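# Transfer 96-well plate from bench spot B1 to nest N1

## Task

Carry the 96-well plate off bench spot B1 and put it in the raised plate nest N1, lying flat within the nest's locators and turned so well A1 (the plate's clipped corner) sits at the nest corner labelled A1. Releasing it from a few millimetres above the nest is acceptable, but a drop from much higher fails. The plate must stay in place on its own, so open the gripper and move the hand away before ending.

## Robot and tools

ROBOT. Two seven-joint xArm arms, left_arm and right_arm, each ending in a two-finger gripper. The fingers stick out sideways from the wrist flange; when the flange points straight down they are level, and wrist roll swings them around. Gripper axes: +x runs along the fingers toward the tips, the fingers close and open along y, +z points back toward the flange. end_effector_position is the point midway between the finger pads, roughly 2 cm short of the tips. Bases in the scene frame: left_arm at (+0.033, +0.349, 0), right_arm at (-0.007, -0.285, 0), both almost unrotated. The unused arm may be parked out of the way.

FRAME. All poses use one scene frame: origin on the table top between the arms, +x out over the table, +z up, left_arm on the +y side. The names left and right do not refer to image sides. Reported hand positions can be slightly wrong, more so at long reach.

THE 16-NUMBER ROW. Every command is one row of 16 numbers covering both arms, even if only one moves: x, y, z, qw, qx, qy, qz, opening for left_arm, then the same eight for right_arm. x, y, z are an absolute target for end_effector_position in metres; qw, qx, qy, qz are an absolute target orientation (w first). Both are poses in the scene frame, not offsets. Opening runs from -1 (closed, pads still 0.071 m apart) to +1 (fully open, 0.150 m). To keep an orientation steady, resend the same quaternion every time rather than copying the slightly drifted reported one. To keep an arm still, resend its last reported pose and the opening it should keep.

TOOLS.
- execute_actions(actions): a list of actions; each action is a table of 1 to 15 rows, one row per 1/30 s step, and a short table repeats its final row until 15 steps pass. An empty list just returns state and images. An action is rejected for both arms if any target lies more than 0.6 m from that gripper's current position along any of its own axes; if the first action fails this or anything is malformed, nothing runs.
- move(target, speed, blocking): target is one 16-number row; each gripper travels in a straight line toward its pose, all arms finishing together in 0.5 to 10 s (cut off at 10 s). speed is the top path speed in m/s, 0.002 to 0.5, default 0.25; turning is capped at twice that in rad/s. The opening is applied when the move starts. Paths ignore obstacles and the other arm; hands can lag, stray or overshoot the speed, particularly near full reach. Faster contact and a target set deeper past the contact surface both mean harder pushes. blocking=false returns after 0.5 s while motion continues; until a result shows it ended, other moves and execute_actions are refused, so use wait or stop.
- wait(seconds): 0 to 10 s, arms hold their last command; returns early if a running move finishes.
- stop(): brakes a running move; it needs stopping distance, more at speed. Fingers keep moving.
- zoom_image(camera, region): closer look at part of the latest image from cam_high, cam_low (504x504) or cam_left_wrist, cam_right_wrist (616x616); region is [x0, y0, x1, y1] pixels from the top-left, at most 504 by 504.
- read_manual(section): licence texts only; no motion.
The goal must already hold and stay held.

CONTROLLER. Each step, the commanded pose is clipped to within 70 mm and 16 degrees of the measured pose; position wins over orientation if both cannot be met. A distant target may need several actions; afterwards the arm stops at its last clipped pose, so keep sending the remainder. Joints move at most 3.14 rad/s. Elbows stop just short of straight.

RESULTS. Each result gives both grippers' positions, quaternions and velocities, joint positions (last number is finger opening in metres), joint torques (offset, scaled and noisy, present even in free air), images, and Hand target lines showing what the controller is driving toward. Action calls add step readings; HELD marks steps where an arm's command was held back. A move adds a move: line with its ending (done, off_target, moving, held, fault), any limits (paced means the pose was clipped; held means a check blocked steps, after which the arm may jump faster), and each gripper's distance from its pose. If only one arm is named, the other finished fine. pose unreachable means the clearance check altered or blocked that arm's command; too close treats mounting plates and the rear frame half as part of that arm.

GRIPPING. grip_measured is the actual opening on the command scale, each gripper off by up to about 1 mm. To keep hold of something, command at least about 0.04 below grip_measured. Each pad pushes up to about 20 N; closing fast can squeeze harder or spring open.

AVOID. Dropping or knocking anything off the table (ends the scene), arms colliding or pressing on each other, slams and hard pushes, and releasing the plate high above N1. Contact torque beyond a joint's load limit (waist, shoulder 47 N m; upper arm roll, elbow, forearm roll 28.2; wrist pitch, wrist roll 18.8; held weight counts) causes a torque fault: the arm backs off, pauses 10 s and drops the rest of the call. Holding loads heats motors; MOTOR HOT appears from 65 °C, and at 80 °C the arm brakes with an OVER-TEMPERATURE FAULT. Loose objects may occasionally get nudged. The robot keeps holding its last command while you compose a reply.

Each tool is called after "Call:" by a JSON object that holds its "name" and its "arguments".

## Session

Call:
{"name": "execute_actions", "arguments": {"actions": []}}

Scene clock: 0.00 s.
left_arm: end_effector_position=(+0.3792, +0.5103, +0.2805) grip_measured=+1.00 end_effector_quat_wxyz=(+0.998, -0.051, +0.001, +0.035) end_effector_velocity=(-0.000, +0.001, -0.000) end_effector_angular_velocity=(-0.000, +0.000, +0.002) | right_arm: end_effector_position=(+0.5867, -0.2904, +0.3795) grip_measured=+0.98 end_effector_quat_wxyz=(-0.593, -0.101, -0.077, +0.795) end_effector_velocity=(+0.000, -0.001, -0.000) end_effector_angular_velocity=(-0.001, +0.001, -0.000)
Joint positions: left_arm=[ 0.471 -0.752  0.195  0.359  0.052  1.161  0.525  0.15 ] | right_arm=[0.051 0.624 0.108 2.188 0.166 1.454 2.032 0.149]
Joint velocities: left_arm=[ 0.002  0.    -0.001  0.    -0.001  0.     0.001  0.   ] | right_arm=[-0.     0.001 -0.002 -0.     0.     0.    -0.001  0.   ]
Joint torques (N m, as the arm reports them, + toward a larger angle): no reading
Motor temperatures (°C, as the motors report them): left_arm=[31 35 30 35 33 33 35] | right_arm=[30 32 33 34 31 32 37]
Hand target (left_arm): +0.379, +0.510, +0.281; +0.998, -0.051, +0.001, +0.035
Hand target (right_arm): +0.587, -0.290, +0.380; -0.593, -0.101, -0.077, +0.795

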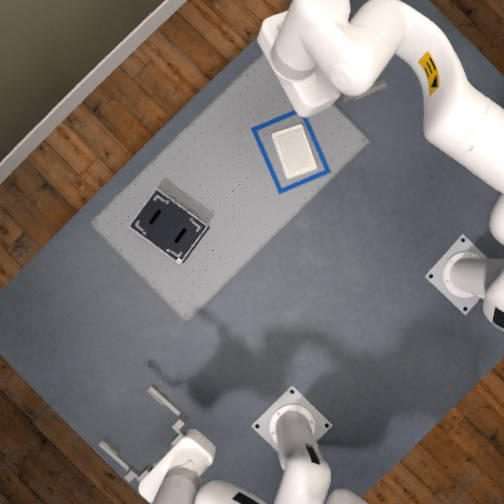

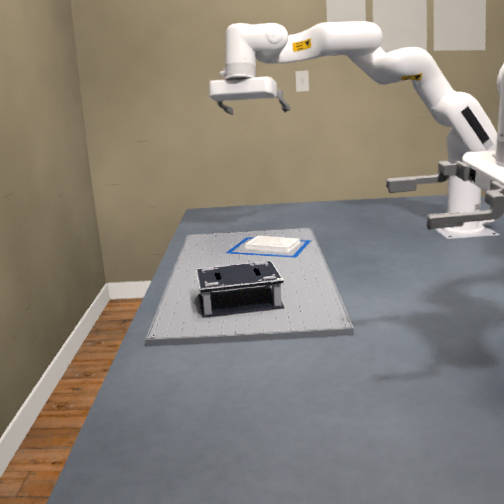

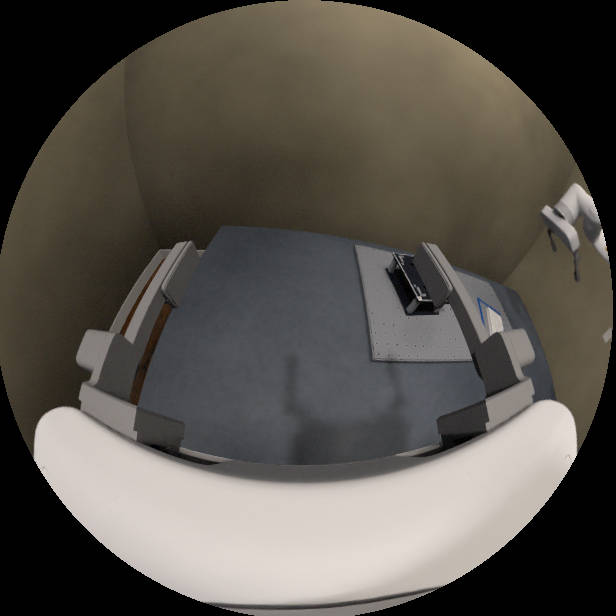

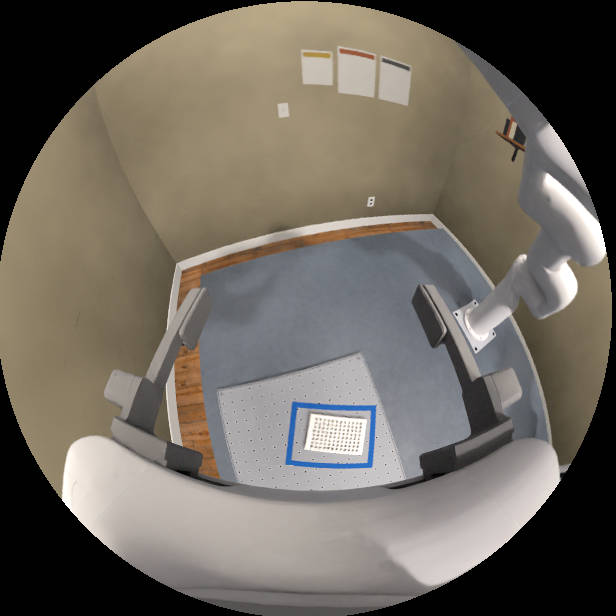

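Call:
{"name": "zoom_image", "arguments": {"camera": "cam_high", "region": [255, 112, 335, 192]}}

Call:
{"name": "zoom_image", "arguments": {"camera": "cam_high", "region": [125, 180, 215, 270]}}

Call:
{"name": "zoom_image", "arguments": {"camera": "cam_right_wrist", "region": [280, 395, 385, 475]}}

Call:
{"name": "zoom_image", "arguments": {"camera": "cam_low", "region": [180, 220, 330, 330]}}

Call:
{"name": "zoom_image", "arguments": {"camera": "cam_high", "region": [240, 375, 345, 480]}}

Call:
{"name": "zoom_image", "arguments": {"camera": "cam_high", "region": [399, 222, 504, 327]}}

Region (255, 112, 335, 192) of cam_high's 504x504 image, scaled by 6.300, with more detail than that image has.

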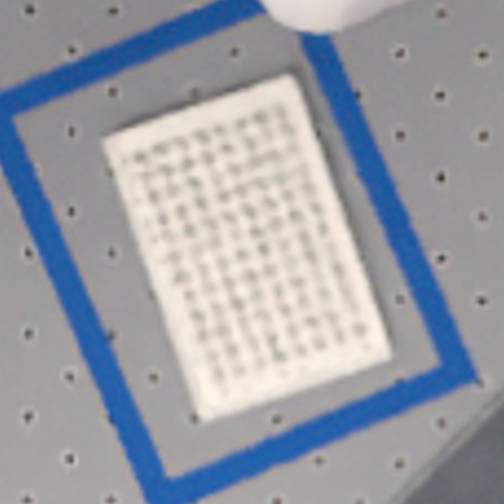

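Region (125, 180, 215, 270) of cam_high's 504x504 image, scaled by 5.600, with more detail than that image has.

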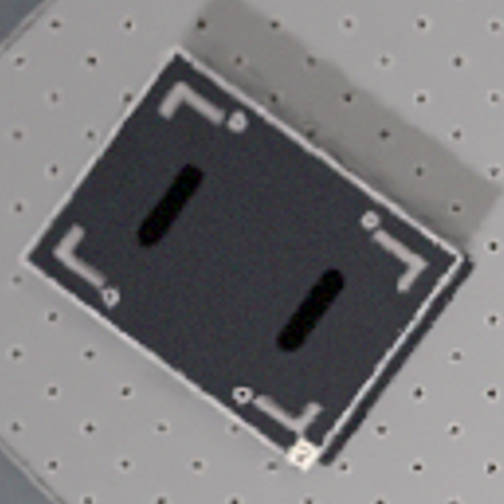

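Region (280, 395, 385, 475) of cam_right_wrist's 616x616 image, scaled by 4.800, with more detail than that image has; it fills the top 384 rows of this view, and the rest is white.

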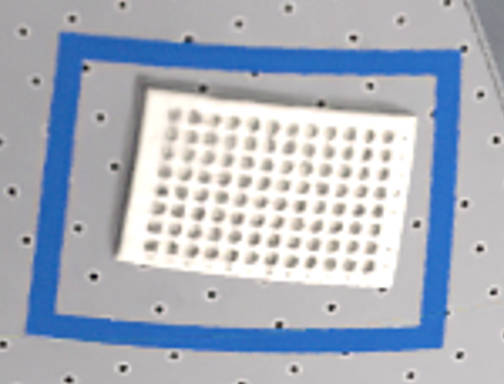

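Region (180, 220, 330, 330) of cam_low's 504x504 image, scaled by 3.360, with more detail than that image has; it fills the top 370 rows of this view, and the rest is white.

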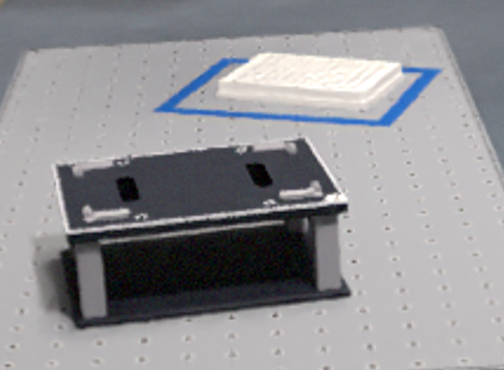

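Region (240, 375, 345, 480) of cam_high's 504x504 image, scaled by 4.800, with more detail than that image has.

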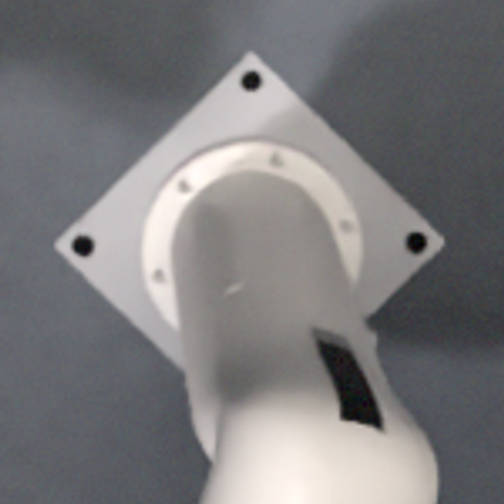

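Region (399, 222, 504, 327) of cam_high's 504x504 image, scaled by 4.800, with more detail than that image has.

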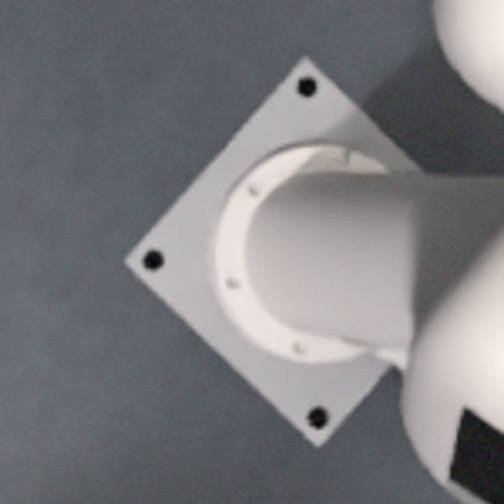

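Call:
{"name": "zoom_image", "arguments": {"camera": "cam_right_wrist", "region": [330, 410, 375, 460]}}

Call:
{"name": "zoom_image", "arguments": {"camera": "cam_right_wrist", "region": [298, 408, 343, 458]}}

Call:
{"name": "zoom_image", "arguments": {"camera": "cam_low", "region": [240, 228, 310, 262]}}

Call:
{"name": "zoom_image", "arguments": {"camera": "cam_high", "region": [275, 155, 325, 190]}}

Call:
{"name": "zoom_image", "arguments": {"camera": "cam_high", "region": [265, 115, 315, 150]}}

Region (330, 410, 375, 460) of cam_right_wrist's 616x616 image, scaled by 10.080, with more detail than that image has; it fills the left 454 columns of this view, and the rest is white.

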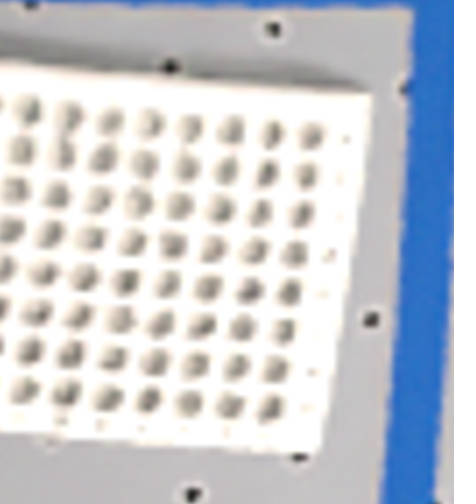

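Region (298, 408, 343, 458) of cam_right_wrist's 616x616 image, scaled by 10.080, with more detail than that image has; it fills the left 454 columns of this view, and the rest is white.

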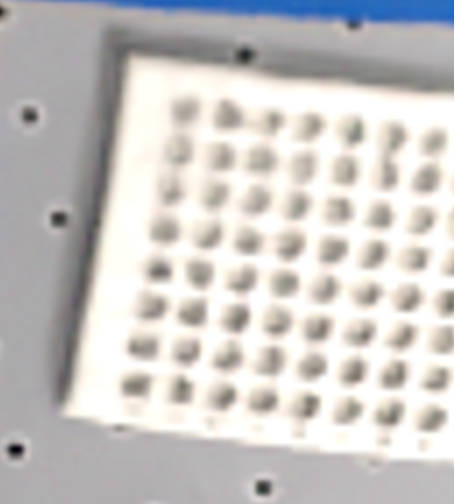

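Region (240, 228, 310, 262) of cam_low's 504x504 image, scaled by 7.200, with more detail than that image has; it fills the top 245 rows of this view, and the rest is white.

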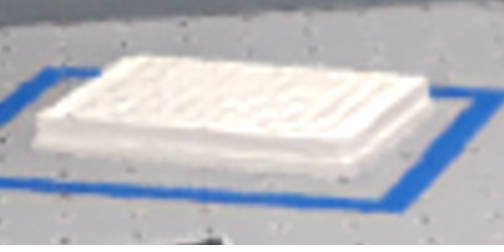

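Region (275, 155, 325, 190) of cam_high's 504x504 image, scaled by 10.080, with more detail than that image has; it fills the top 353 rows of this view, and the rest is white.

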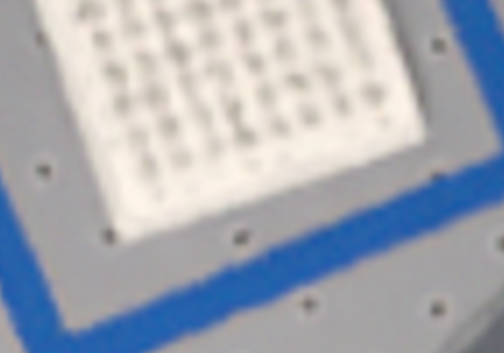

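Region (265, 115, 315, 150) of cam_high's 504x504 image, scaled by 10.080, with more detail than that image has; it fills the top 353 rows of this view, and the rest is white.

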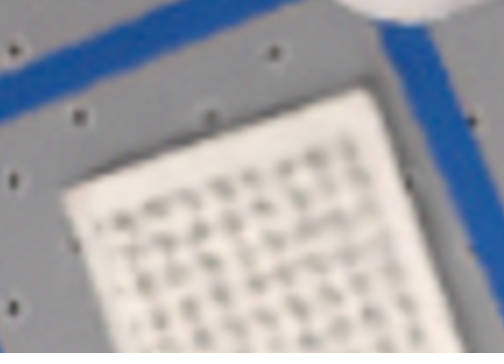

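Call:
{"name": "move", "arguments": {"target": [0.5693, -0.1814, 0.066, 0.97201, 0.01909, 0.08504, -0.21816, 0.2, 0.33, -0.50, 0.40, -0.593, -0.101, -0.077, 0.795, 1], "speed": 0.4}}

Call:
{"name": "zoom_image", "arguments": {"camera": "cam_left_wrist", "region": [170, 190, 450, 430]}}

action 0: the call puts the target (left_arm/x, left_arm/y, left_arm/z) 0.678 m from left_arm's end_effector_position in the last result along the gripper's own y axis as it stood there; a target may be at most 0.6 m away along each of those axes, so nothing of the call was run and nothing moved. Command a nearer target, and go on from there in a later call.

Region (170, 190, 450, 430) of cam_left_wrist's 616x616 image, scaled by 1.800, with more detail than that image has; it fills the top 432 rows of this view, and the rest is white.

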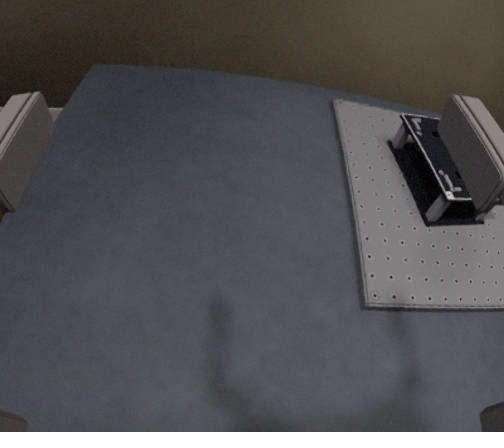

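Call:
{"name": "execute_actions", "arguments": {"actions": [[[0.3792,0.5103,0.2805,0.9981,-0.0510,0.0010,0.0350,0.95,0.5867,-0.2904,0.3795,-0.593,-0.101,-0.077,0.795,1],[0.3793,0.5101,0.2805,0.9981,-0.0510,0.0010,0.0349,0.9,0.5866,-0.2905,0.3795,-0.593,-0.101,-0.077,0.795,1],[0.3794,0.5097,0.2804,0.9981,-0.0509,0.0011,0.0348,0.85,0.5865,-0.2906,0.3795,-0.593,-0.101,-0.077,0.795,1],[0.3796,0.5088,0.2802,0.9981,-0.0508,0.0012,0.0345,0.8,0.5861,-0.2909,0.3795,-0.593,-0.101,-0.077,0.795,1],[0.3800,0.5074,0.2799,0.9981,-0.0507,0.0014,0.0339,0.75,0.5856,-0.2913,0.3796,-0.593,-0.101,-0.077,0.795,1],[0.3806,0.5053,0.2795,0.9982,-0.0505,0.0016,0.0332,0.7,0.5849,-0.2919,0.3796,-0.593,-0.101,-0.077,0.795,1],[0.3813,0.5025,0.2789,0.9982,-0.0502,0.0019,0.0322,0.65,0.5838,-0.2927,0.3797,-0.593,-0.101,-0.077,0.795,1],[0.3823,0.4989,0.2781,0.9983,-0.0498,0.0024,0.0308,0.6,0.5825,-0.2939,0.3798,-0.593,-0.101,-0.077,0.795,1],[0.3836,0.4944,0.2771,0.9983,-0.0494,0.0029,0.0292,0.55,0.5808,-0.2952,0.3800,-0.593,-0.101,-0.077,0.795,1],[0.3851,0.4889,0.2759,0.9984,-0.0488,0.0036,0.0272,0.5,0.5788,-0.2969,0.3801,-0.593,-0.101,-0.077,0.795,1],[0.3868,0.4825,0.2745,0.9985,-0.0482,0.0044,0.0248,0.45,0.5764,-0.2988,0.3803,-0.593,-0.101,-0.077,0.795,1],[0.3889,0.4752,0.2729,0.9986,-0.0474,0.0053,0.0221,0.4,0.5737,-0.3010,0.3805,-0.593,-0.101,-0.077,0.795,1],[0.3911,0.4669,0.2710,0.9987,-0.0466,0.0063,0.0191,0.35,0.5706,-0.3036,0.3808,-0.593,-0.101,-0.077,0.795,1],[0.3937,0.4577,0.2689,0.9988,-0.0457,0.0074,0.0157,0.3,0.5672,-0.3063,0.3811,-0.593,-0.101,-0.077,0.795,1],[0.3964,0.4477,0.2666,0.9989,-0.0447,0.0086,0.0121,0.25,0.5635,-0.3094,0.3814,-0.593,-0.101,-0.077,0.795,1]],[[0.3994,0.4369,0.2640,0.9990,-0.0436,0.0099,0.0081,0.25,0.5595,-0.3126,0.3817,-0.593,-0.101,-0.077,0.795,1],[0.4025,0.4255,0.2612,0.9990,-0.0424,0.0113,0.0040,0.25,0.5552,-0.3161,0.3820,-0.593,-0.101,-0.077,0.795,1],[0.4058,0.4136,0.2582,0.9991,-0.0412,0.0127,-0.0004,0.25,0.5508,-0.3197,0.3824,-0.593,-0.101,-0.077,0.795,1],[0.4092,0.4012,0.2551,0.9991,-0.0399,0.0142,-0.0049,0.25,0.5462,-0.3234,0.3827,-0.593,-0.101,-0.077,0.795,1],[0.4126,0.3886,0.2517,0.9991,-0.0387,0.0158,-0.0096,0.25,0.5415,-0.3273,0.3831,-0.593,-0.101,-0.077,0.795,1],[0.4162,0.3758,0.2483,0.9990,-0.0374,0.0173,-0.0142,0.25,0.5368,-0.3312,0.3835,-0.593,-0.101,-0.077,0.795,1],[0.4197,0.3630,0.2447,0.9990,-0.0361,0.0189,-0.0189,0.25,0.5320,-0.3350,0.3839,-0.593,-0.101,-0.077,0.795,1],[0.4232,0.3502,0.2410,0.9989,-0.0348,0.0204,-0.0236,0.25,0.5273,-0.3389,0.3842,-0.593,-0.101,-0.077,0.795,1],[0.4267,0.3374,0.2373,0.9988,-0.0335,0.0220,-0.0283,0.25,0.5225,-0.3428,0.3846,-0.593,-0.101,-0.077,0.795,1],[0.4302,0.3246,0.2336,0.9987,-0.0322,0.0236,-0.0330,0.25,0.5178,-0.3467,0.3850,-0.593,-0.101,-0.077,0.795,1],[0.4338,0.3118,0.2298,0.9985,-0.0309,0.0251,-0.0377,0.25,0.5130,-0.3506,0.3854,-0.593,-0.101,-0.077,0.795,1],[0.4373,0.2989,0.2261,0.9983,-0.0296,0.0267,-0.0424,0.25,0.5083,-0.3544,0.3858,-0.593,-0.101,-0.077,0.795,1],[0.4408,0.2861,0.2223,0.9981,-0.0283,0.0282,-0.0471,0.25,0.5035,-0.3583,0.3861,-0.593,-0.101,-0.077,0.795,1],[0.4443,0.2733,0.2186,0.9979,-0.0270,0.0298,-0.0517,0.25,0.4988,-0.3622,0.3865,-0.593,-0.101,-0.077,0.795,1],[0.4478,0.2605,0.2148,0.9976,-0.0257,0.0313,-0.0564,0.25,0.4940,-0.3661,0.3869,-0.593,-0.101,-0.077,0.795,1]],[[0.4514,0.2477,0.2111,0.9973,-0.0244,0.0329,-0.0611,0.25,0.4892,-0.3700,0.3873,-0.593,-0.101,-0.077,0.795,1],[0.4549,0.2349,0.2073,0.9970,-0.0231,0.0344,-0.0658,0.25,0.4845,-0.3739,0.3877,-0.593,-0.101,-0.077,0.795,1],[0.4584,0.2221,0.2035,0.9966,-0.0218,0.0360,-0.0705,0.25,0.4797,-0.3777,0.3880,-0.593,-0.101,-0.077,0.795,1],[0.4619,0.2093,0.1998,0.9962,-0.0205,0.0376,-0.0752,0.25,0.4750,-0.3816,0.3884,-0.593,-0.101,-0.077,0.795,1],[0.4654,0.1965,0.1960,0.9958,-0.0192,0.0391,-0.0799,0.25,0.4702,-0.3855,0.3888,-0.593,-0.101,-0.077,0.795,1],[0.4690,0.1837,0.1923,0.9954,-0.0179,0.0407,-0.0846,0.25,0.4655,-0.3894,0.3892,-0.593,-0.101,-0.077,0.795,1],[0.4725,0.1709,0.1885,0.9950,-0.0166,0.0422,-0.0893,0.25,0.4607,-0.3933,0.3896,-0.593,-0.101,-0.077,0.795,1],[0.4760,0.1580,0.1848,0.9945,-0.0153,0.0438,-0.0939,0.25,0.4560,-0.3971,0.3899,-0.593,-0.101,-0.077,0.795,1],[0.4795,0.1452,0.1810,0.9940,-0.0140,0.0453,-0.0986,0.25,0.4512,-0.4010,0.3903,-0.593,-0.101,-0.077,0.795,1],[0.4831,0.1324,0.1773,0.9935,-0.0127,0.0469,-0.1033,0.25,0.4465,-0.4049,0.3907,-0.593,-0.101,-0.077,0.795,1],[0.4866,0.1196,0.1735,0.9929,-0.0114,0.0484,-0.1080,0.25,0.4417,-0.4088,0.3911,-0.593,-0.101,-0.077,0.795,1],[0.4901,0.1068,0.1698,0.9923,-0.0101,0.0500,-0.1127,0.25,0.4370,-0.4127,0.3915,-0.593,-0.101,-0.077,0.795,1],[0.4936,0.0940,0.1660,0.9917,-0.0088,0.0516,-0.1174,0.25,0.4322,-0.4165,0.3918,-0.593,-0.101,-0.077,0.795,1],[0.4971,0.0812,0.1623,0.9911,-0.0075,0.0531,-0.1221,0.25,0.4275,-0.4204,0.3922,-0.593,-0.101,-0.077,0.795,1],[0.5007,0.0684,0.1585,0.9904,-0.0062,0.0547,-0.1268,0.25,0.4227,-0.4243,0.3926,-0.593,-0.101,-0.077,0.795,1]],[[0.5042,0.0556,0.1547,0.9897,-0.0049,0.0562,-0.1315,0.25,0.4179,-0.4282,0.3930,-0.593,-0.101,-0.077,0.795,1],[0.5077,0.0428,0.1510,0.9890,-0.0036,0.0578,-0.1361,0.25,0.4132,-0.4321,0.3934,-0.593,-0.101,-0.077,0.795,1],[0.5112,0.0300,0.1472,0.9883,-0.0023,0.0593,-0.1408,0.25,0.4084,-0.4360,0.3937,-0.593,-0.101,-0.077,0.795,1],[0.5147,0.0171,0.1435,0.9875,-0.0010,0.0609,-0.1455,0.25,0.4037,-0.4398,0.3941,-0.593,-0.101,-0.077,0.795,1],[0.5183,0.0043,0.1397,0.9867,0.0003,0.0624,-0.1502,0.25,0.3989,-0.4437,0.3945,-0.593,-0.101,-0.077,0.795,1],[0.5218,-0.0085,0.1360,0.9859,0.0016,0.0640,-0.1549,0.25,0.3942,-0.4476,0.3949,-0.593,-0.101,-0.077,0.795,1],[0.5253,-0.0213,0.1322,0.9850,0.0029,0.0656,-0.1596,0.25,0.3894,-0.4515,0.3953,-0.593,-0.101,-0.077,0.795,1],[0.5288,-0.0341,0.1285,0.9841,0.0042,0.0671,-0.1643,0.25,0.3847,-0.4554,0.3956,-0.593,-0.101,-0.077,0.795,1],[0.5323,-0.0469,0.1247,0.9832,0.0055,0.0687,-0.1690,0.25,0.3799,-0.4592,0.3960,-0.593,-0.101,-0.077,0.795,1],[0.5359,-0.0597,0.1210,0.9823,0.0068,0.0702,-0.1736,0.25,0.3752,-0.4631,0.3964,-0.593,-0.101,-0.077,0.795,1],[0.5393,-0.0723,0.1172,0.9813,0.0080,0.0718,-0.1783,0.25,0.3705,-0.4670,0.3968,-0.593,-0.101,-0.077,0.795,1],[0.5427,-0.0847,0.1135,0.9804,0.0093,0.0733,-0.1828,0.25,0.3659,-0.4707,0.3971,-0.593,-0.101,-0.077,0.795,1],[0.5460,-0.0966,0.1097,0.9794,0.0105,0.0747,-0.1872,0.25,0.3615,-0.4743,0.3975,-0.593,-0.101,-0.077,0.795,1],[0.5491,-0.1080,0.1059,0.9785,0.0117,0.0761,-0.1913,0.25,0.3572,-0.4778,0.3978,-0.593,-0.101,-0.077,0.795,1],[0.5521,-0.1188,0.1022,0.9776,0.0128,0.0774,-0.1953,0.25,0.3532,-0.4810,0.3981,-0.593,-0.101,-0.077,0.795,1]],[[0.5548,-0.1288,0.0984,0.9768,0.0138,0.0786,-0.1989,0.25,0.3495,-0.4841,0.3984,-0.593,-0.101,-0.077,0.795,1],[0.5574,-0.1380,0.0947,0.9760,0.0147,0.0797,-0.2023,0.25,0.3461,-0.4868,0.3987,-0.593,-0.101,-0.077,0.795,1],[0.5596,-0.1463,0.0909,0.9752,0.0155,0.0807,-0.2053,0.25,0.3430,-0.4894,0.3990,-0.593,-0.101,-0.077,0.795,1],[0.5617,-0.1536,0.0872,0.9746,0.0163,0.0816,-0.2080,0.25,0.3403,-0.4916,0.3992,-0.593,-0.101,-0.077,0.795,1],[0.5634,-0.1600,0.0834,0.9740,0.0169,0.0824,-0.2104,0.25,0.3379,-0.4935,0.3994,-0.593,-0.101,-0.077,0.795,1],[0.5649,-0.1655,0.0797,0.9735,0.0175,0.0831,-0.2124,0.25,0.3359,-0.4952,0.3995,-0.593,-0.101,-0.077,0.795,1],[0.5662,-0.1700,0.0760,0.9731,0.0179,0.0836,-0.2140,0.25,0.3342,-0.4965,0.3997,-0.593,-0.101,-0.077,0.795,1],[0.5672,-0.1736,0.0723,0.9727,0.0183,0.0841,-0.2154,0.25,0.3329,-0.4977,0.3998,-0.593,-0.101,-0.077,0.795,1],[0.5679,-0.1764,0.0687,0.9725,0.0186,0.0844,-0.2164,0.25,0.3318,-0.4985,0.3999,-0.593,-0.101,-0.077,0.795,1],[0.5685,-0.1785,0.0653,0.9723,0.0188,0.0846,-0.2171,0.25,0.3311,-0.4991,0.3999,-0.593,-0.101,-0.077,0.795,1],[0.5689,-0.1799,0.0619,0.9722,0.0189,0.0848,-0.2177,0.25,0.3306,-0.4995,0.4,-0.593,-0.101,-0.077,0.795,1],[0.5691,-0.1808,0.0588,0.9721,0.0190,0.0849,-0.2180,0.25,0.3302,-0.4998,0.4,-0.593,-0.101,-0.077,0.795,1],[0.5692,-0.1812,0.0558,0.9720,0.0191,0.0850,-0.2181,0.25,0.3301,-0.4999,0.4,-0.593,-0.101,-0.077,0.795,1],[0.5693,-0.1814,0.0530,0.97201,0.01909,0.08504,-0.21816,0.25,0.33,-0.5,0.4,-0.593,-0.101,-0.077,0.795,1],[0.5693,-0.1814,0.0504,0.97201,0.01909,0.08504,-0.21816,0.25,0.33,-0.5,0.4,-0.593,-0.101,-0.077,0.795,1]],[[0.5693,-0.1814,0.0481,0.97201,0.01909,0.08504,-0.21816,0.25,0.33,-0.5,0.4,-0.593,-0.101,-0.077,0.795,1],[0.5693,-0.1814,0.0460,0.97201,0.01909,0.08504,-0.21816,0.25,0.33,-0.5,0.4,-0.593,-0.101,-0.077,0.795,1],[0.5693,-0.1814,0.0441,0.97201,0.01909,0.08504,-0.21816,0.25,0.33,-0.5,0.4,-0.593,-0.101,-0.077,0.795,1],[0.5693,-0.1814,0.0425,0.97201,0.01909,0.08504,-0.21816,0.25,0.33,-0.5,0.4,-0.593,-0.101,-0.077,0.795,1],[0.5693,-0.1814,0.0411,0.97201,0.01909,0.08504,-0.21816,0.25,0.33,-0.5,0.4,-0.593,-0.101,-0.077,0.795,1],[0.5693,-0.1814,0.0399,0.97201,0.01909,0.08504,-0.21816,0.25,0.33,-0.5,0.4,-0.593,-0.101,-0.077,0.795,1],[0.5693,-0.1814,0.0389,0.97201,0.01909,0.08504,-0.21816,0.25,0.33,-0.5,0.4,-0.593,-0.101,-0.077,0.795,1],[0.5693,-0.1814,0.0381,0.97201,0.01909,0.08504,-0.21816,0.25,0.33,-0.5,0.4,-0.593,-0.101,-0.077,0.795,1],[0.5693,-0.1814,0.0375,0.97201,0.01909,0.08504,-0.21816,0.25,0.33,-0.5,0.4,-0.593,-0.101,-0.077,0.795,1],[0.5693,-0.1814,0.0371,0.97201,0.01909,0.08504,-0.21816,0.25,0.33,-0.5,0.4,-0.593,-0.101,-0.077,0.795,1],[0.5693,-0.1814,0.0368,0.97201,0.01909,0.08504,-0.21816,0.25,0.33,-0.5,0.4,-0.593,-0.101,-0.077,0.795,1],[0.5693,-0.1814,0.0366,0.97201,0.01909,0.08504,-0.21816,0.25,0.33,-0.5,0.4,-0.593,-0.101,-0.077,0.795,1],[0.5693,-0.1814,0.0365,0.97201,0.01909,0.08504,-0.21816,0.25,0.33,-0.5,0.4,-0.593,-0.101,-0.077,0.795,1]]]}}

Call:
{"name": "zoom_image", "arguments": {"camera": "cam_left_wrist", "region": [170, 190, 450, 430]}}

Call:
{"name": "zoom_image", "arguments": {"camera": "cam_low", "region": [230, 215, 330, 270]}}

Scene clock: 29.77 s.
left_arm: end_effector_position=(+0.5547, -0.1626, +0.0449) grip_measured=+0.25 end_effector_quat_wxyz=(+0.972, +0.013, +0.080, -0.222) end_effector_velocity=(+0.077, -0.115, -0.078) end_effector_angular_velocity=(+0.044, +0.000, +0.017) | right_arm: end_effector_position=(+0.3300, -0.5000, +0.4000) grip_measured=+0.98 end_effector_quat_wxyz=(-0.593, -0.101, -0.077, +0.795) end_effector_velocity=(+0.000, -0.000, +0.000) end_effector_angular_velocity=(-0.002, +0.000, +0.001)
Joint positions: left_arm=[-0.428  0.926 -0.537  1.586  0.444  0.945 -0.649  0.12 ] | right_arm=[-0.224 -0.321 -0.094  1.08   0.228  1.401  1.555  0.149]
Joint velocities: left_arm=[-0.301  0.551  0.097  0.841  0.076  0.294  0.001  0.   ] | right_arm=[-0.001 -0.     0.001  0.    -0.002  0.    -0.001  0.   ]
Joint torques (N m, as the arm reports them, + toward a larger angle): left_arm=[  1.05 -42.65 -13.37  17.83  -0.38  -1.12   0.65] | right_arm=[  0.43 -12.65   0.62  11.38   0.53  -1.04  -0.37]
Motor temperatures (°C, as the motors report them): left_arm=[31 35 30 37 33 33 35] | right_arm=[30 33 33 36 31 32 37]
Hand target (left_arm): +0.565, -0.177, +0.038; +0.972, +0.016, +0.081, -0.220
Hand target (right_arm): +0.330, -0.500, +0.400; -0.593, -0.101, -0.077, +0.795
Off the commanded pose (left_arm): 0.025 m, 1 deg.
Off the commanded pose (right_arm): 0.000 m, 0 deg.
Step readings (end_effector_position; steps 1 to 15: 1st action; 16 to 30: 2nd action; 31 to 45: 3rd action; 46 to 60: 4th action; 61 to 75: 5th action; 76 to 90: 6th action):
0: left_arm (+0.3792, +0.5103, +0.2805) | right_arm (+0.5867, -0.2904, +0.3795)
1: left_arm (+0.3792, +0.5103, +0.2805) | right_arm (+0.5867, -0.2904, +0.3795)
2: left_arm (+0.3792, +0.5103, +0.2805) | right_arm (+0.5867, -0.2904, +0.3795)
4: left_arm (+0.3793, +0.5102, +0.2805) | right_arm (+0.5867, -0.2904, +0.3795)
8: left_arm (+0.3800, +0.5075, +0.2800) | right_arm (+0.5857, -0.2912, +0.3794)
15: left_arm (+0.3867, +0.4818, +0.2741) | right_arm (+0.5765, -0.2988, +0.3801)
16: left_arm (+0.3882, +0.4752, +0.2725) | right_arm (+0.5741, -0.3008, +0.3803)
17: left_arm (+0.3899, +0.4678, +0.2707) | right_arm (+0.5714, -0.3031, +0.3805)
19: left_arm (+0.3936, +0.4508, +0.2665) | right_arm (+0.5651, -0.3084, +0.3810)
23: left_arm (+0.4012, +0.4097, +0.2563) | right_arm (+0.5497, -0.3214, +0.3820)
30: left_arm (+0.4135, +0.3340, +0.2382) | right_arm (+0.5180, -0.3477, +0.3842)
31: left_arm (+0.4151, +0.3233, +0.2357) | right_arm (+0.5133, -0.3515, +0.3845)
32: left_arm (+0.4167, +0.3127, +0.2333) | right_arm (+0.5085, -0.3554, +0.3849)
34: left_arm (+0.4199, +0.2916, +0.2282) | right_arm (+0.4989, -0.3632, +0.3856)
38: left_arm (+0.4263, +0.2505, +0.2184) | right_arm (+0.4796, -0.3789, +0.3871)
45: left_arm (+0.4387, +0.1820, +0.2018) | right_arm (+0.4460, -0.4063, +0.3898)
46: left_arm (+0.4406, +0.1725, +0.1994) | right_arm (+0.4412, -0.4102, +0.3902)
47: left_arm (+0.4426, +0.1631, +0.1971) | right_arm (+0.4363, -0.4141, +0.3905)
49: left_arm (+0.4467, +0.1444, +0.1925) | right_arm (+0.4267, -0.4219, +0.3913)
53: left_arm (+0.4554, +0.1078, +0.1835) | right_arm (+0.4074, -0.4375, +0.3929)
60: left_arm (+0.4723, +0.0467, +0.1676) | right_arm (+0.3741, -0.4646, +0.3956)
61: left_arm (+0.4748, +0.0382, +0.1652) | right_arm (+0.3695, -0.4684, +0.3960)
62: left_arm (+0.4774, +0.0299, +0.1627) | right_arm (+0.3650, -0.4720, +0.3964)
64: left_arm (+0.4825, +0.0134, +0.1575) | right_arm (+0.3566, -0.4787, +0.3972)
68: left_arm (+0.4929, -0.0186, +0.1454) | right_arm (+0.3431, -0.4896, +0.3985)
75: left_arm (+0.5117, -0.0711, +0.1169) | right_arm (+0.3320, -0.4985, +0.3997)
76: left_arm (+0.5144, -0.0782, +0.1121) | right_arm (+0.3314, -0.4989, +0.3998)
77: left_arm (+0.5171, -0.0852, +0.1071) | right_arm (+0.3311, -0.4992, +0.3998)
79: left_arm (+0.5226, -0.0988, +0.0969) | right_arm (+0.3306, -0.4995, +0.3998)
83: left_arm (+0.5339, -0.1247, +0.0759) | right_arm (+0.3302, -0.4998, +0.3999)
90: end_effector_position above

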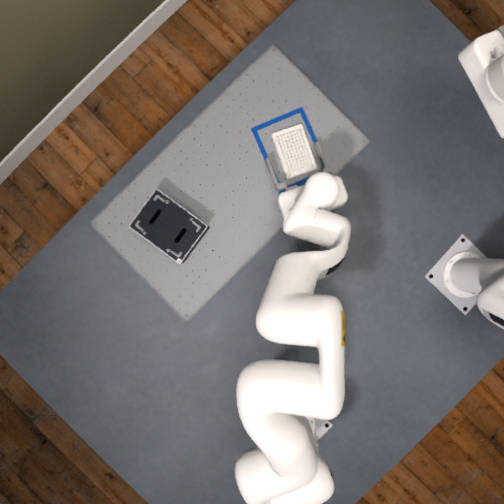

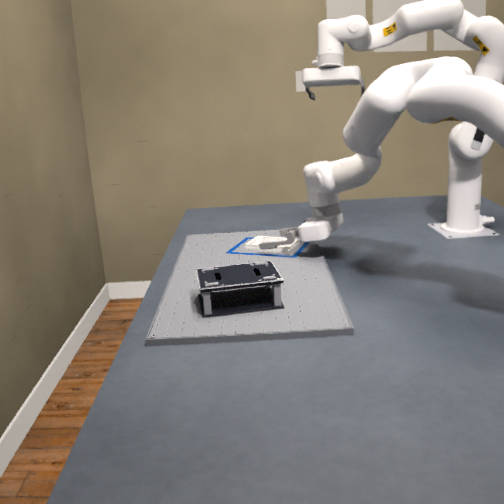

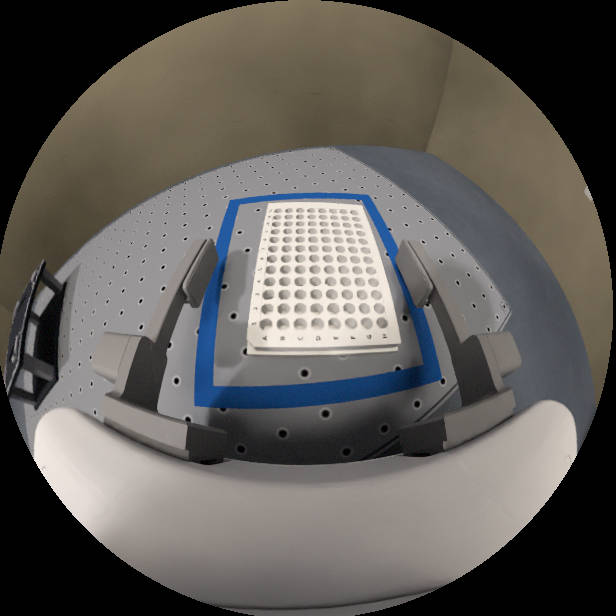

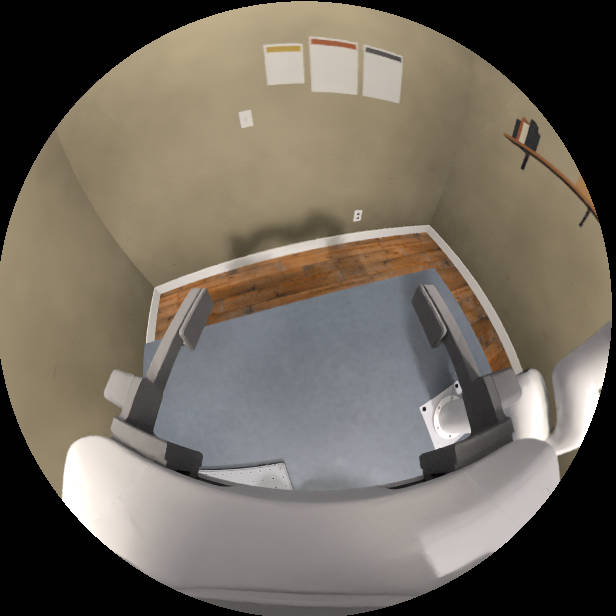

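Region (170, 190, 450, 430) of cam_left_wrist's 616x616 image, scaled by 1.800, with more detail than that image has; it fills the top 432 rows of this view, and the rest is white.

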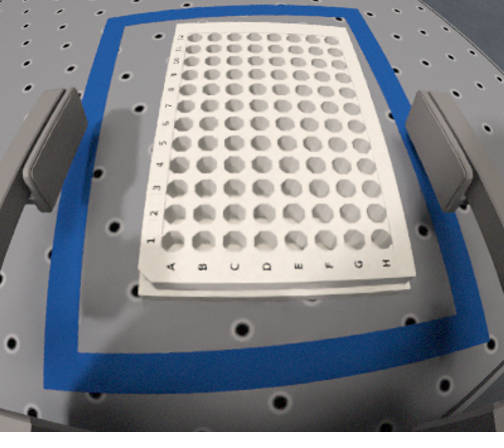

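Region (230, 215, 330, 270) of cam_low's 504x504 image, scaled by 5.040, with more detail than that image has; it fills the top 277 rows of this view, and the rest is white.

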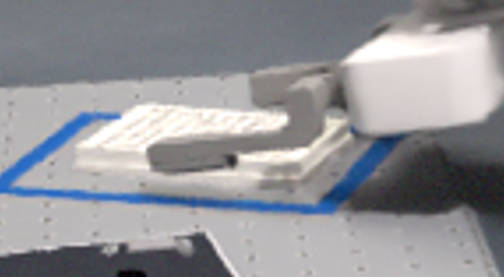

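Call:
{"name": "wait", "arguments": {"seconds": 0}}

Call:
{"name": "zoom_image", "arguments": {"camera": "cam_left_wrist", "region": [170, 190, 450, 430]}}

Call:
{"name": "zoom_image", "arguments": {"camera": "cam_low", "region": [230, 215, 330, 270]}}

Scene clock: 30.17 s.
left_arm: end_effector_position=(+0.5656, -0.1762, +0.0385) grip_measured=+0.25 end_effector_quat_wxyz=(+0.972, +0.016, +0.081, -0.220) end_effector_velocity=(-0.000, -0.002, -0.003) end_effector_angular_velocity=(+0.004, +0.003, -0.002) | right_arm: end_effector_position=(+0.3300, -0.5000, +0.4000) grip_measured=+0.98 end_effector_quat_wxyz=(-0.593, -0.101, -0.077, +0.795) end_effector_velocity=(-0.000, -0.000, -0.000) end_effector_angular_velocity=(-0.000, +0.000, -0.002)
Joint positions: left_arm=[-0.465  0.99  -0.526  1.697  0.449  0.99  -0.646  0.12 ] | right_arm=[-0.224 -0.321 -0.094  1.08   0.228  1.401  1.555  0.149]
Joint velocities: left_arm=[-0.007  0.011  0.002  0.014  0.001  0.007  0.001  0.   ] | right_arm=[-0.001  0.001 -0.     0.001 -0.    -0.     0.001 -0.   ]
Joint torques (N m, as the arm reports them, + toward a larger angle): left_arm=[ -0.41 -40.06 -12.9   17.69   0.04  -1.25   0.49] | right_arm=[  0.61 -12.63   0.65  11.31   0.46  -1.07  -0.43]
Motor temperatures (°C, as the motors report them): left_arm=[31 35 30 37 33 33 35] | right_arm=[30 33 33 36 31 32 37]
Hand target (left_arm): +0.565, -0.177, +0.038; +0.972, +0.016, +0.081, -0.220
Hand target (right_arm): +0.330, -0.500, +0.400; -0.593, -0.101, -0.077, +0.795
Off the commanded pose (left_arm): 0.007 m, 1 deg.
Off the commanded pose (right_arm): 0.000 m, 0 deg.

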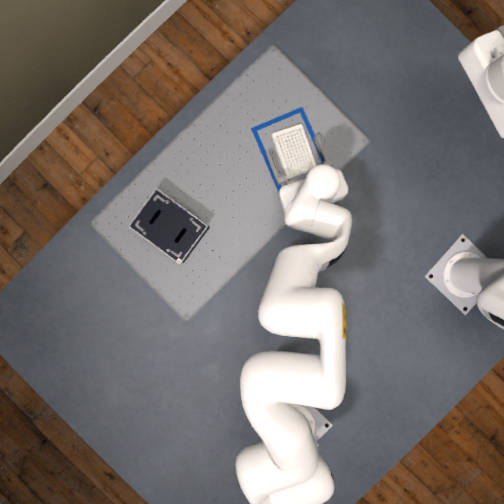

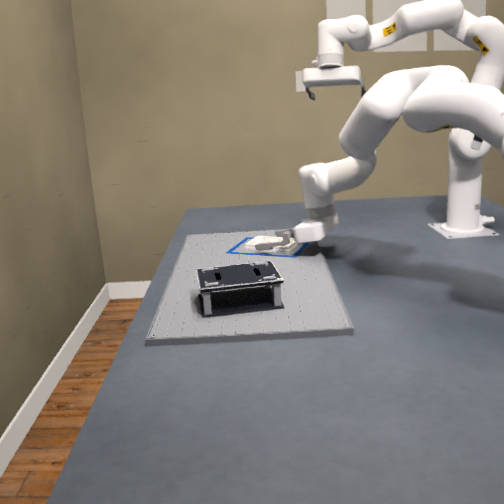

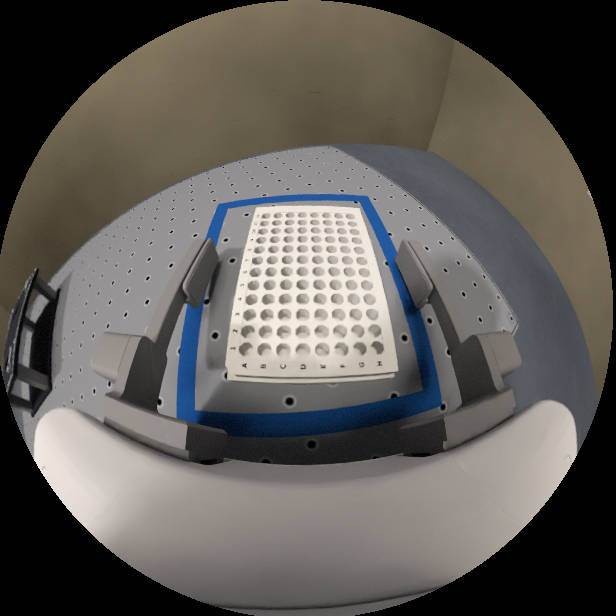

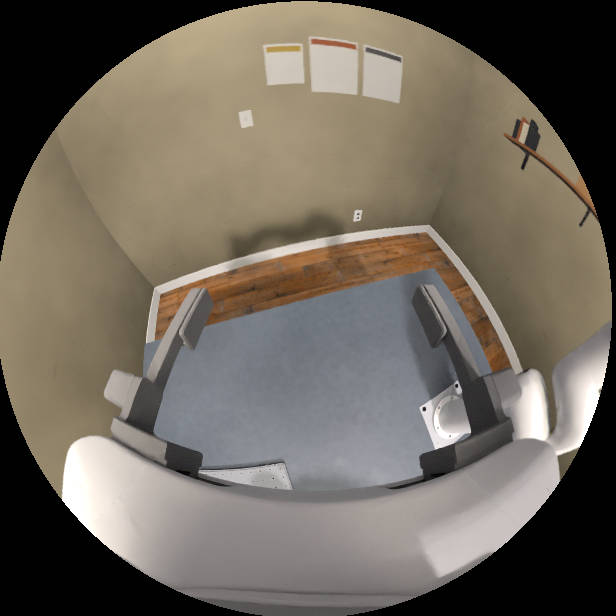

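Region (170, 190, 450, 430) of cam_left_wrist's 616x616 image, scaled by 1.800, with more detail than that image has; it fills the top 432 rows of this view, and the rest is white.

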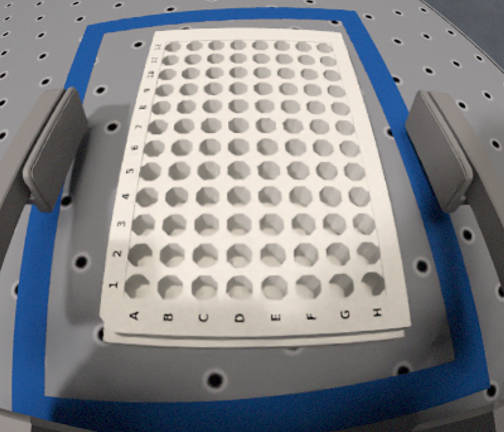

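Region (230, 215, 330, 270) of cam_low's 504x504 image, scaled by 5.040, with more detail than that image has; it fills the top 277 rows of this view, and the rest is white.

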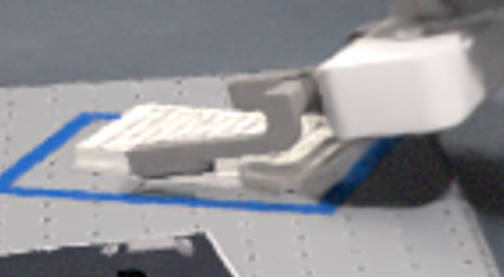

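Call:
{"name": "execute_actions", "arguments": {"actions": [[[0.5660,-0.1768,0.0382,0.9721,0.0163,0.0815,-0.2195,0.19,0.33,-0.5,0.4,-0.593,-0.101,-0.077,0.795,1],[0.5667,-0.1774,0.0379,0.9722,0.0167,0.0821,-0.2189,0.13,0.33,-0.5,0.4,-0.593,-0.101,-0.077,0.795,1],[0.5675,-0.1781,0.0375,0.9723,0.0172,0.0828,-0.2182,0.07,0.33,-0.5,0.4,-0.593,-0.101,-0.077,0.795,1],[0.5683,-0.1789,0.0370,0.9724,0.0177,0.0835,-0.2174,0.01,0.33,-0.5,0.4,-0.593,-0.101,-0.077,0.795,1],[0.5691,-0.1796,0.0366,0.9725,0.0182,0.0842,-0.2167,-0.05,0.33,-0.5,0.4,-0.593,-0.101,-0.077,0.795,1],[0.5697,-0.1802,0.0363,0.9725,0.0186,0.0847,-0.2161,-0.11,0.33,-0.5,0.4,-0.593,-0.101,-0.077,0.795,1],[0.5702,-0.1806,0.0360,0.97258,0.01886,0.08509,-0.21562,-0.17,0.33,-0.5,0.4,-0.593,-0.101,-0.077,0.795,1],[0.5702,-0.1806,0.0360,0.97258,0.01886,0.08509,-0.21562,-0.23,0.33,-0.5,0.4,-0.593,-0.101,-0.077,0.795,1],[0.5702,-0.1806,0.0360,0.97258,0.01886,0.08509,-0.21562,-0.29,0.33,-0.5,0.4,-0.593,-0.101,-0.077,0.795,1],[0.5702,-0.1806,0.0360,0.97258,0.01886,0.08509,-0.21562,-0.35,0.33,-0.5,0.4,-0.593,-0.101,-0.077,0.795,1],[0.5702,-0.1806,0.0360,0.97258,0.01886,0.08509,-0.21562,-0.40,0.33,-0.5,0.4,-0.593,-0.101,-0.077,0.795,1],[0.5702,-0.1806,0.0360,0.97258,0.01886,0.08509,-0.21562,-0.44,0.33,-0.5,0.4,-0.593,-0.101,-0.077,0.795,1],[0.5702,-0.1806,0.0360,0.97258,0.01886,0.08509,-0.21562,-0.47,0.33,-0.5,0.4,-0.593,-0.101,-0.077,0.795,1],[0.5702,-0.1806,0.0360,0.97258,0.01886,0.08509,-0.21562,-0.49,0.33,-0.5,0.4,-0.593,-0.101,-0.077,0.795,1],[0.5702,-0.1806,0.0360,0.97258,0.01886,0.08509,-0.21562,-0.50,0.33,-0.5,0.4,-0.593,-0.101,-0.077,0.795,1]]]}}

Call:
{"name": "zoom_image", "arguments": {"camera": "cam_left_wrist", "region": [180, 190, 440, 420]}}

Call:
{"name": "zoom_image", "arguments": {"camera": "cam_low", "region": [240, 225, 310, 262]}}

Scene clock: 33.43 s.
left_arm: end_effector_position=(+0.5699, -0.1805, +0.0361) grip_measured=-0.45 end_effector_quat_wxyz=(+0.973, +0.019, +0.085, -0.216) end_effector_velocity=(+0.003, -0.002, +0.000) end_effector_angular_velocity=(+0.005, +0.001, +0.003) | right_arm: end_effector_position=(+0.3300, -0.5000, +0.4000) grip_measured=+0.98 end_effector_quat_wxyz=(-0.593, -0.101, -0.077, +0.795) end_effector_velocity=(-0.000, +0.000, +0.001) end_effector_angular_velocity=(+0.002, -0.002, -0.003)
Joint positions: left_arm=[-0.481  1.016 -0.522  1.748  0.444  1.022 -0.645  0.093] | right_arm=[-0.224 -0.321 -0.094  1.08   0.228  1.401  1.555  0.149]
Joint velocities: left_arm=[-0.009  0.01   0.003  0.026 -0.002  0.017  0.    -0.031] | right_arm=[ 0.    -0.001 -0.     0.001  0.002 -0.     0.002 -0.   ]
Joint torques (N m, as the arm reports them, + toward a larger angle): left_arm=[ -0.39 -40.47 -12.66  17.66   0.09  -1.14   0.63] | right_arm=[  0.49 -12.75   0.64  11.23   0.51  -1.14  -0.37]
Motor temperatures (°C, as the motors report them): left_arm=[31 35 30 37 33 33 35] | right_arm=[30 33 33 36 31 32 37]
Hand target (left_arm): +0.570, -0.181, +0.036; +0.973, +0.019, +0.085, -0.216
Hand target (right_arm): +0.330, -0.500, +0.400; -0.593, -0.101, -0.077, +0.795
Off the commanded pose (left_arm): 0.000 m, 0 deg.
Off the commanded pose (right_arm): 0.000 m, 0 deg.
Step readings (end_effector_position):
0: left_arm (+0.5654, -0.1765, +0.0378) | right_arm (+0.3300, -0.5000, +0.4000)
1: left_arm (+0.5654, -0.1765, +0.0378) | right_arm (+0.3300, -0.5000, +0.4000)
2: left_arm (+0.5655, -0.1766, +0.0378) | right_arm (+0.3300, -0.5000, +0.4000)
4: left_arm (+0.5661, -0.1769, +0.0379) | right_arm (+0.3300, -0.5000, +0.4000)
8: left_arm (+0.5682, -0.1788, +0.0371) | right_arm (+0.3300, -0.5000, +0.4000)
15: end_effector_position above

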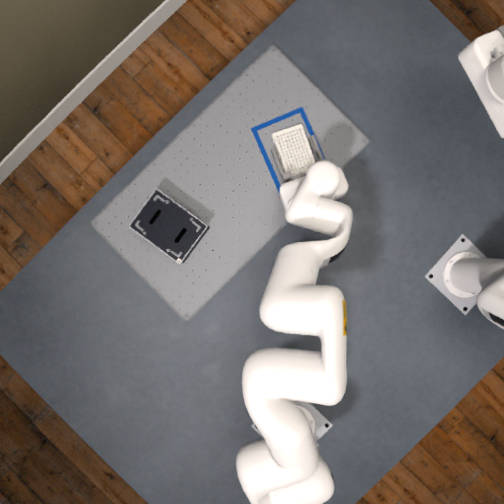

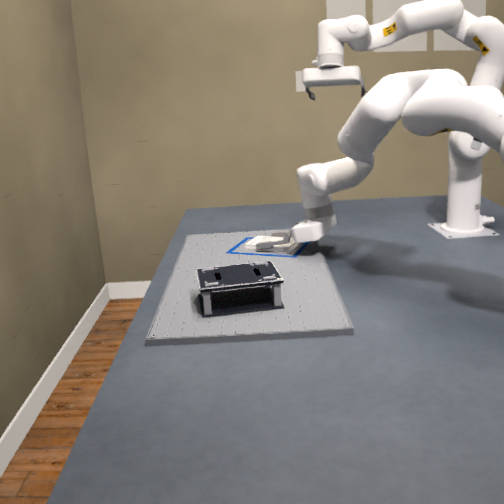

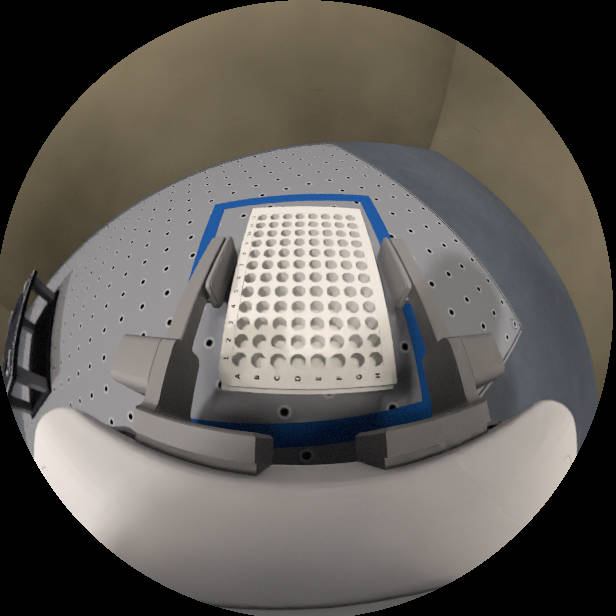

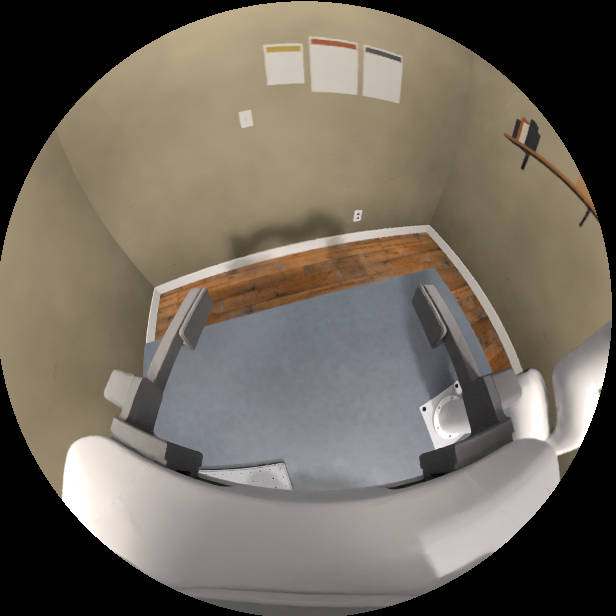

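Region (180, 190, 440, 420) of cam_left_wrist's 616x616 image, scaled by 1.938, with more detail than that image has; it fills the top 446 rows of this view, and the rest is white.

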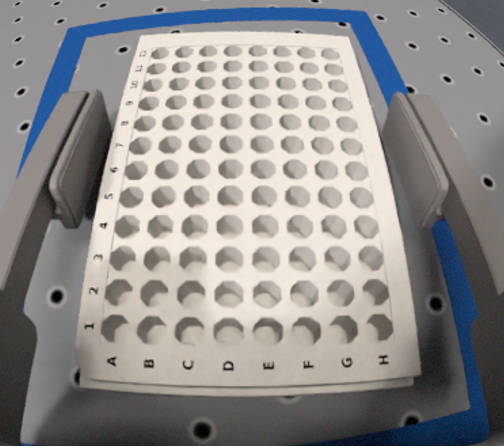

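Region (240, 225, 310, 262) of cam_low's 504x504 image, scaled by 7.200, with more detail than that image has; it fills the top 266 rows of this view, and the rest is white.

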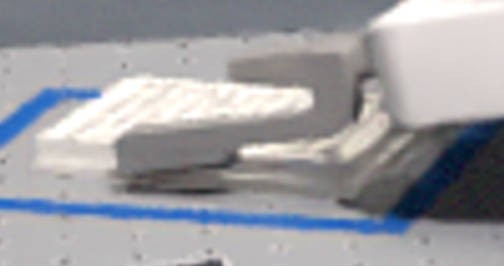

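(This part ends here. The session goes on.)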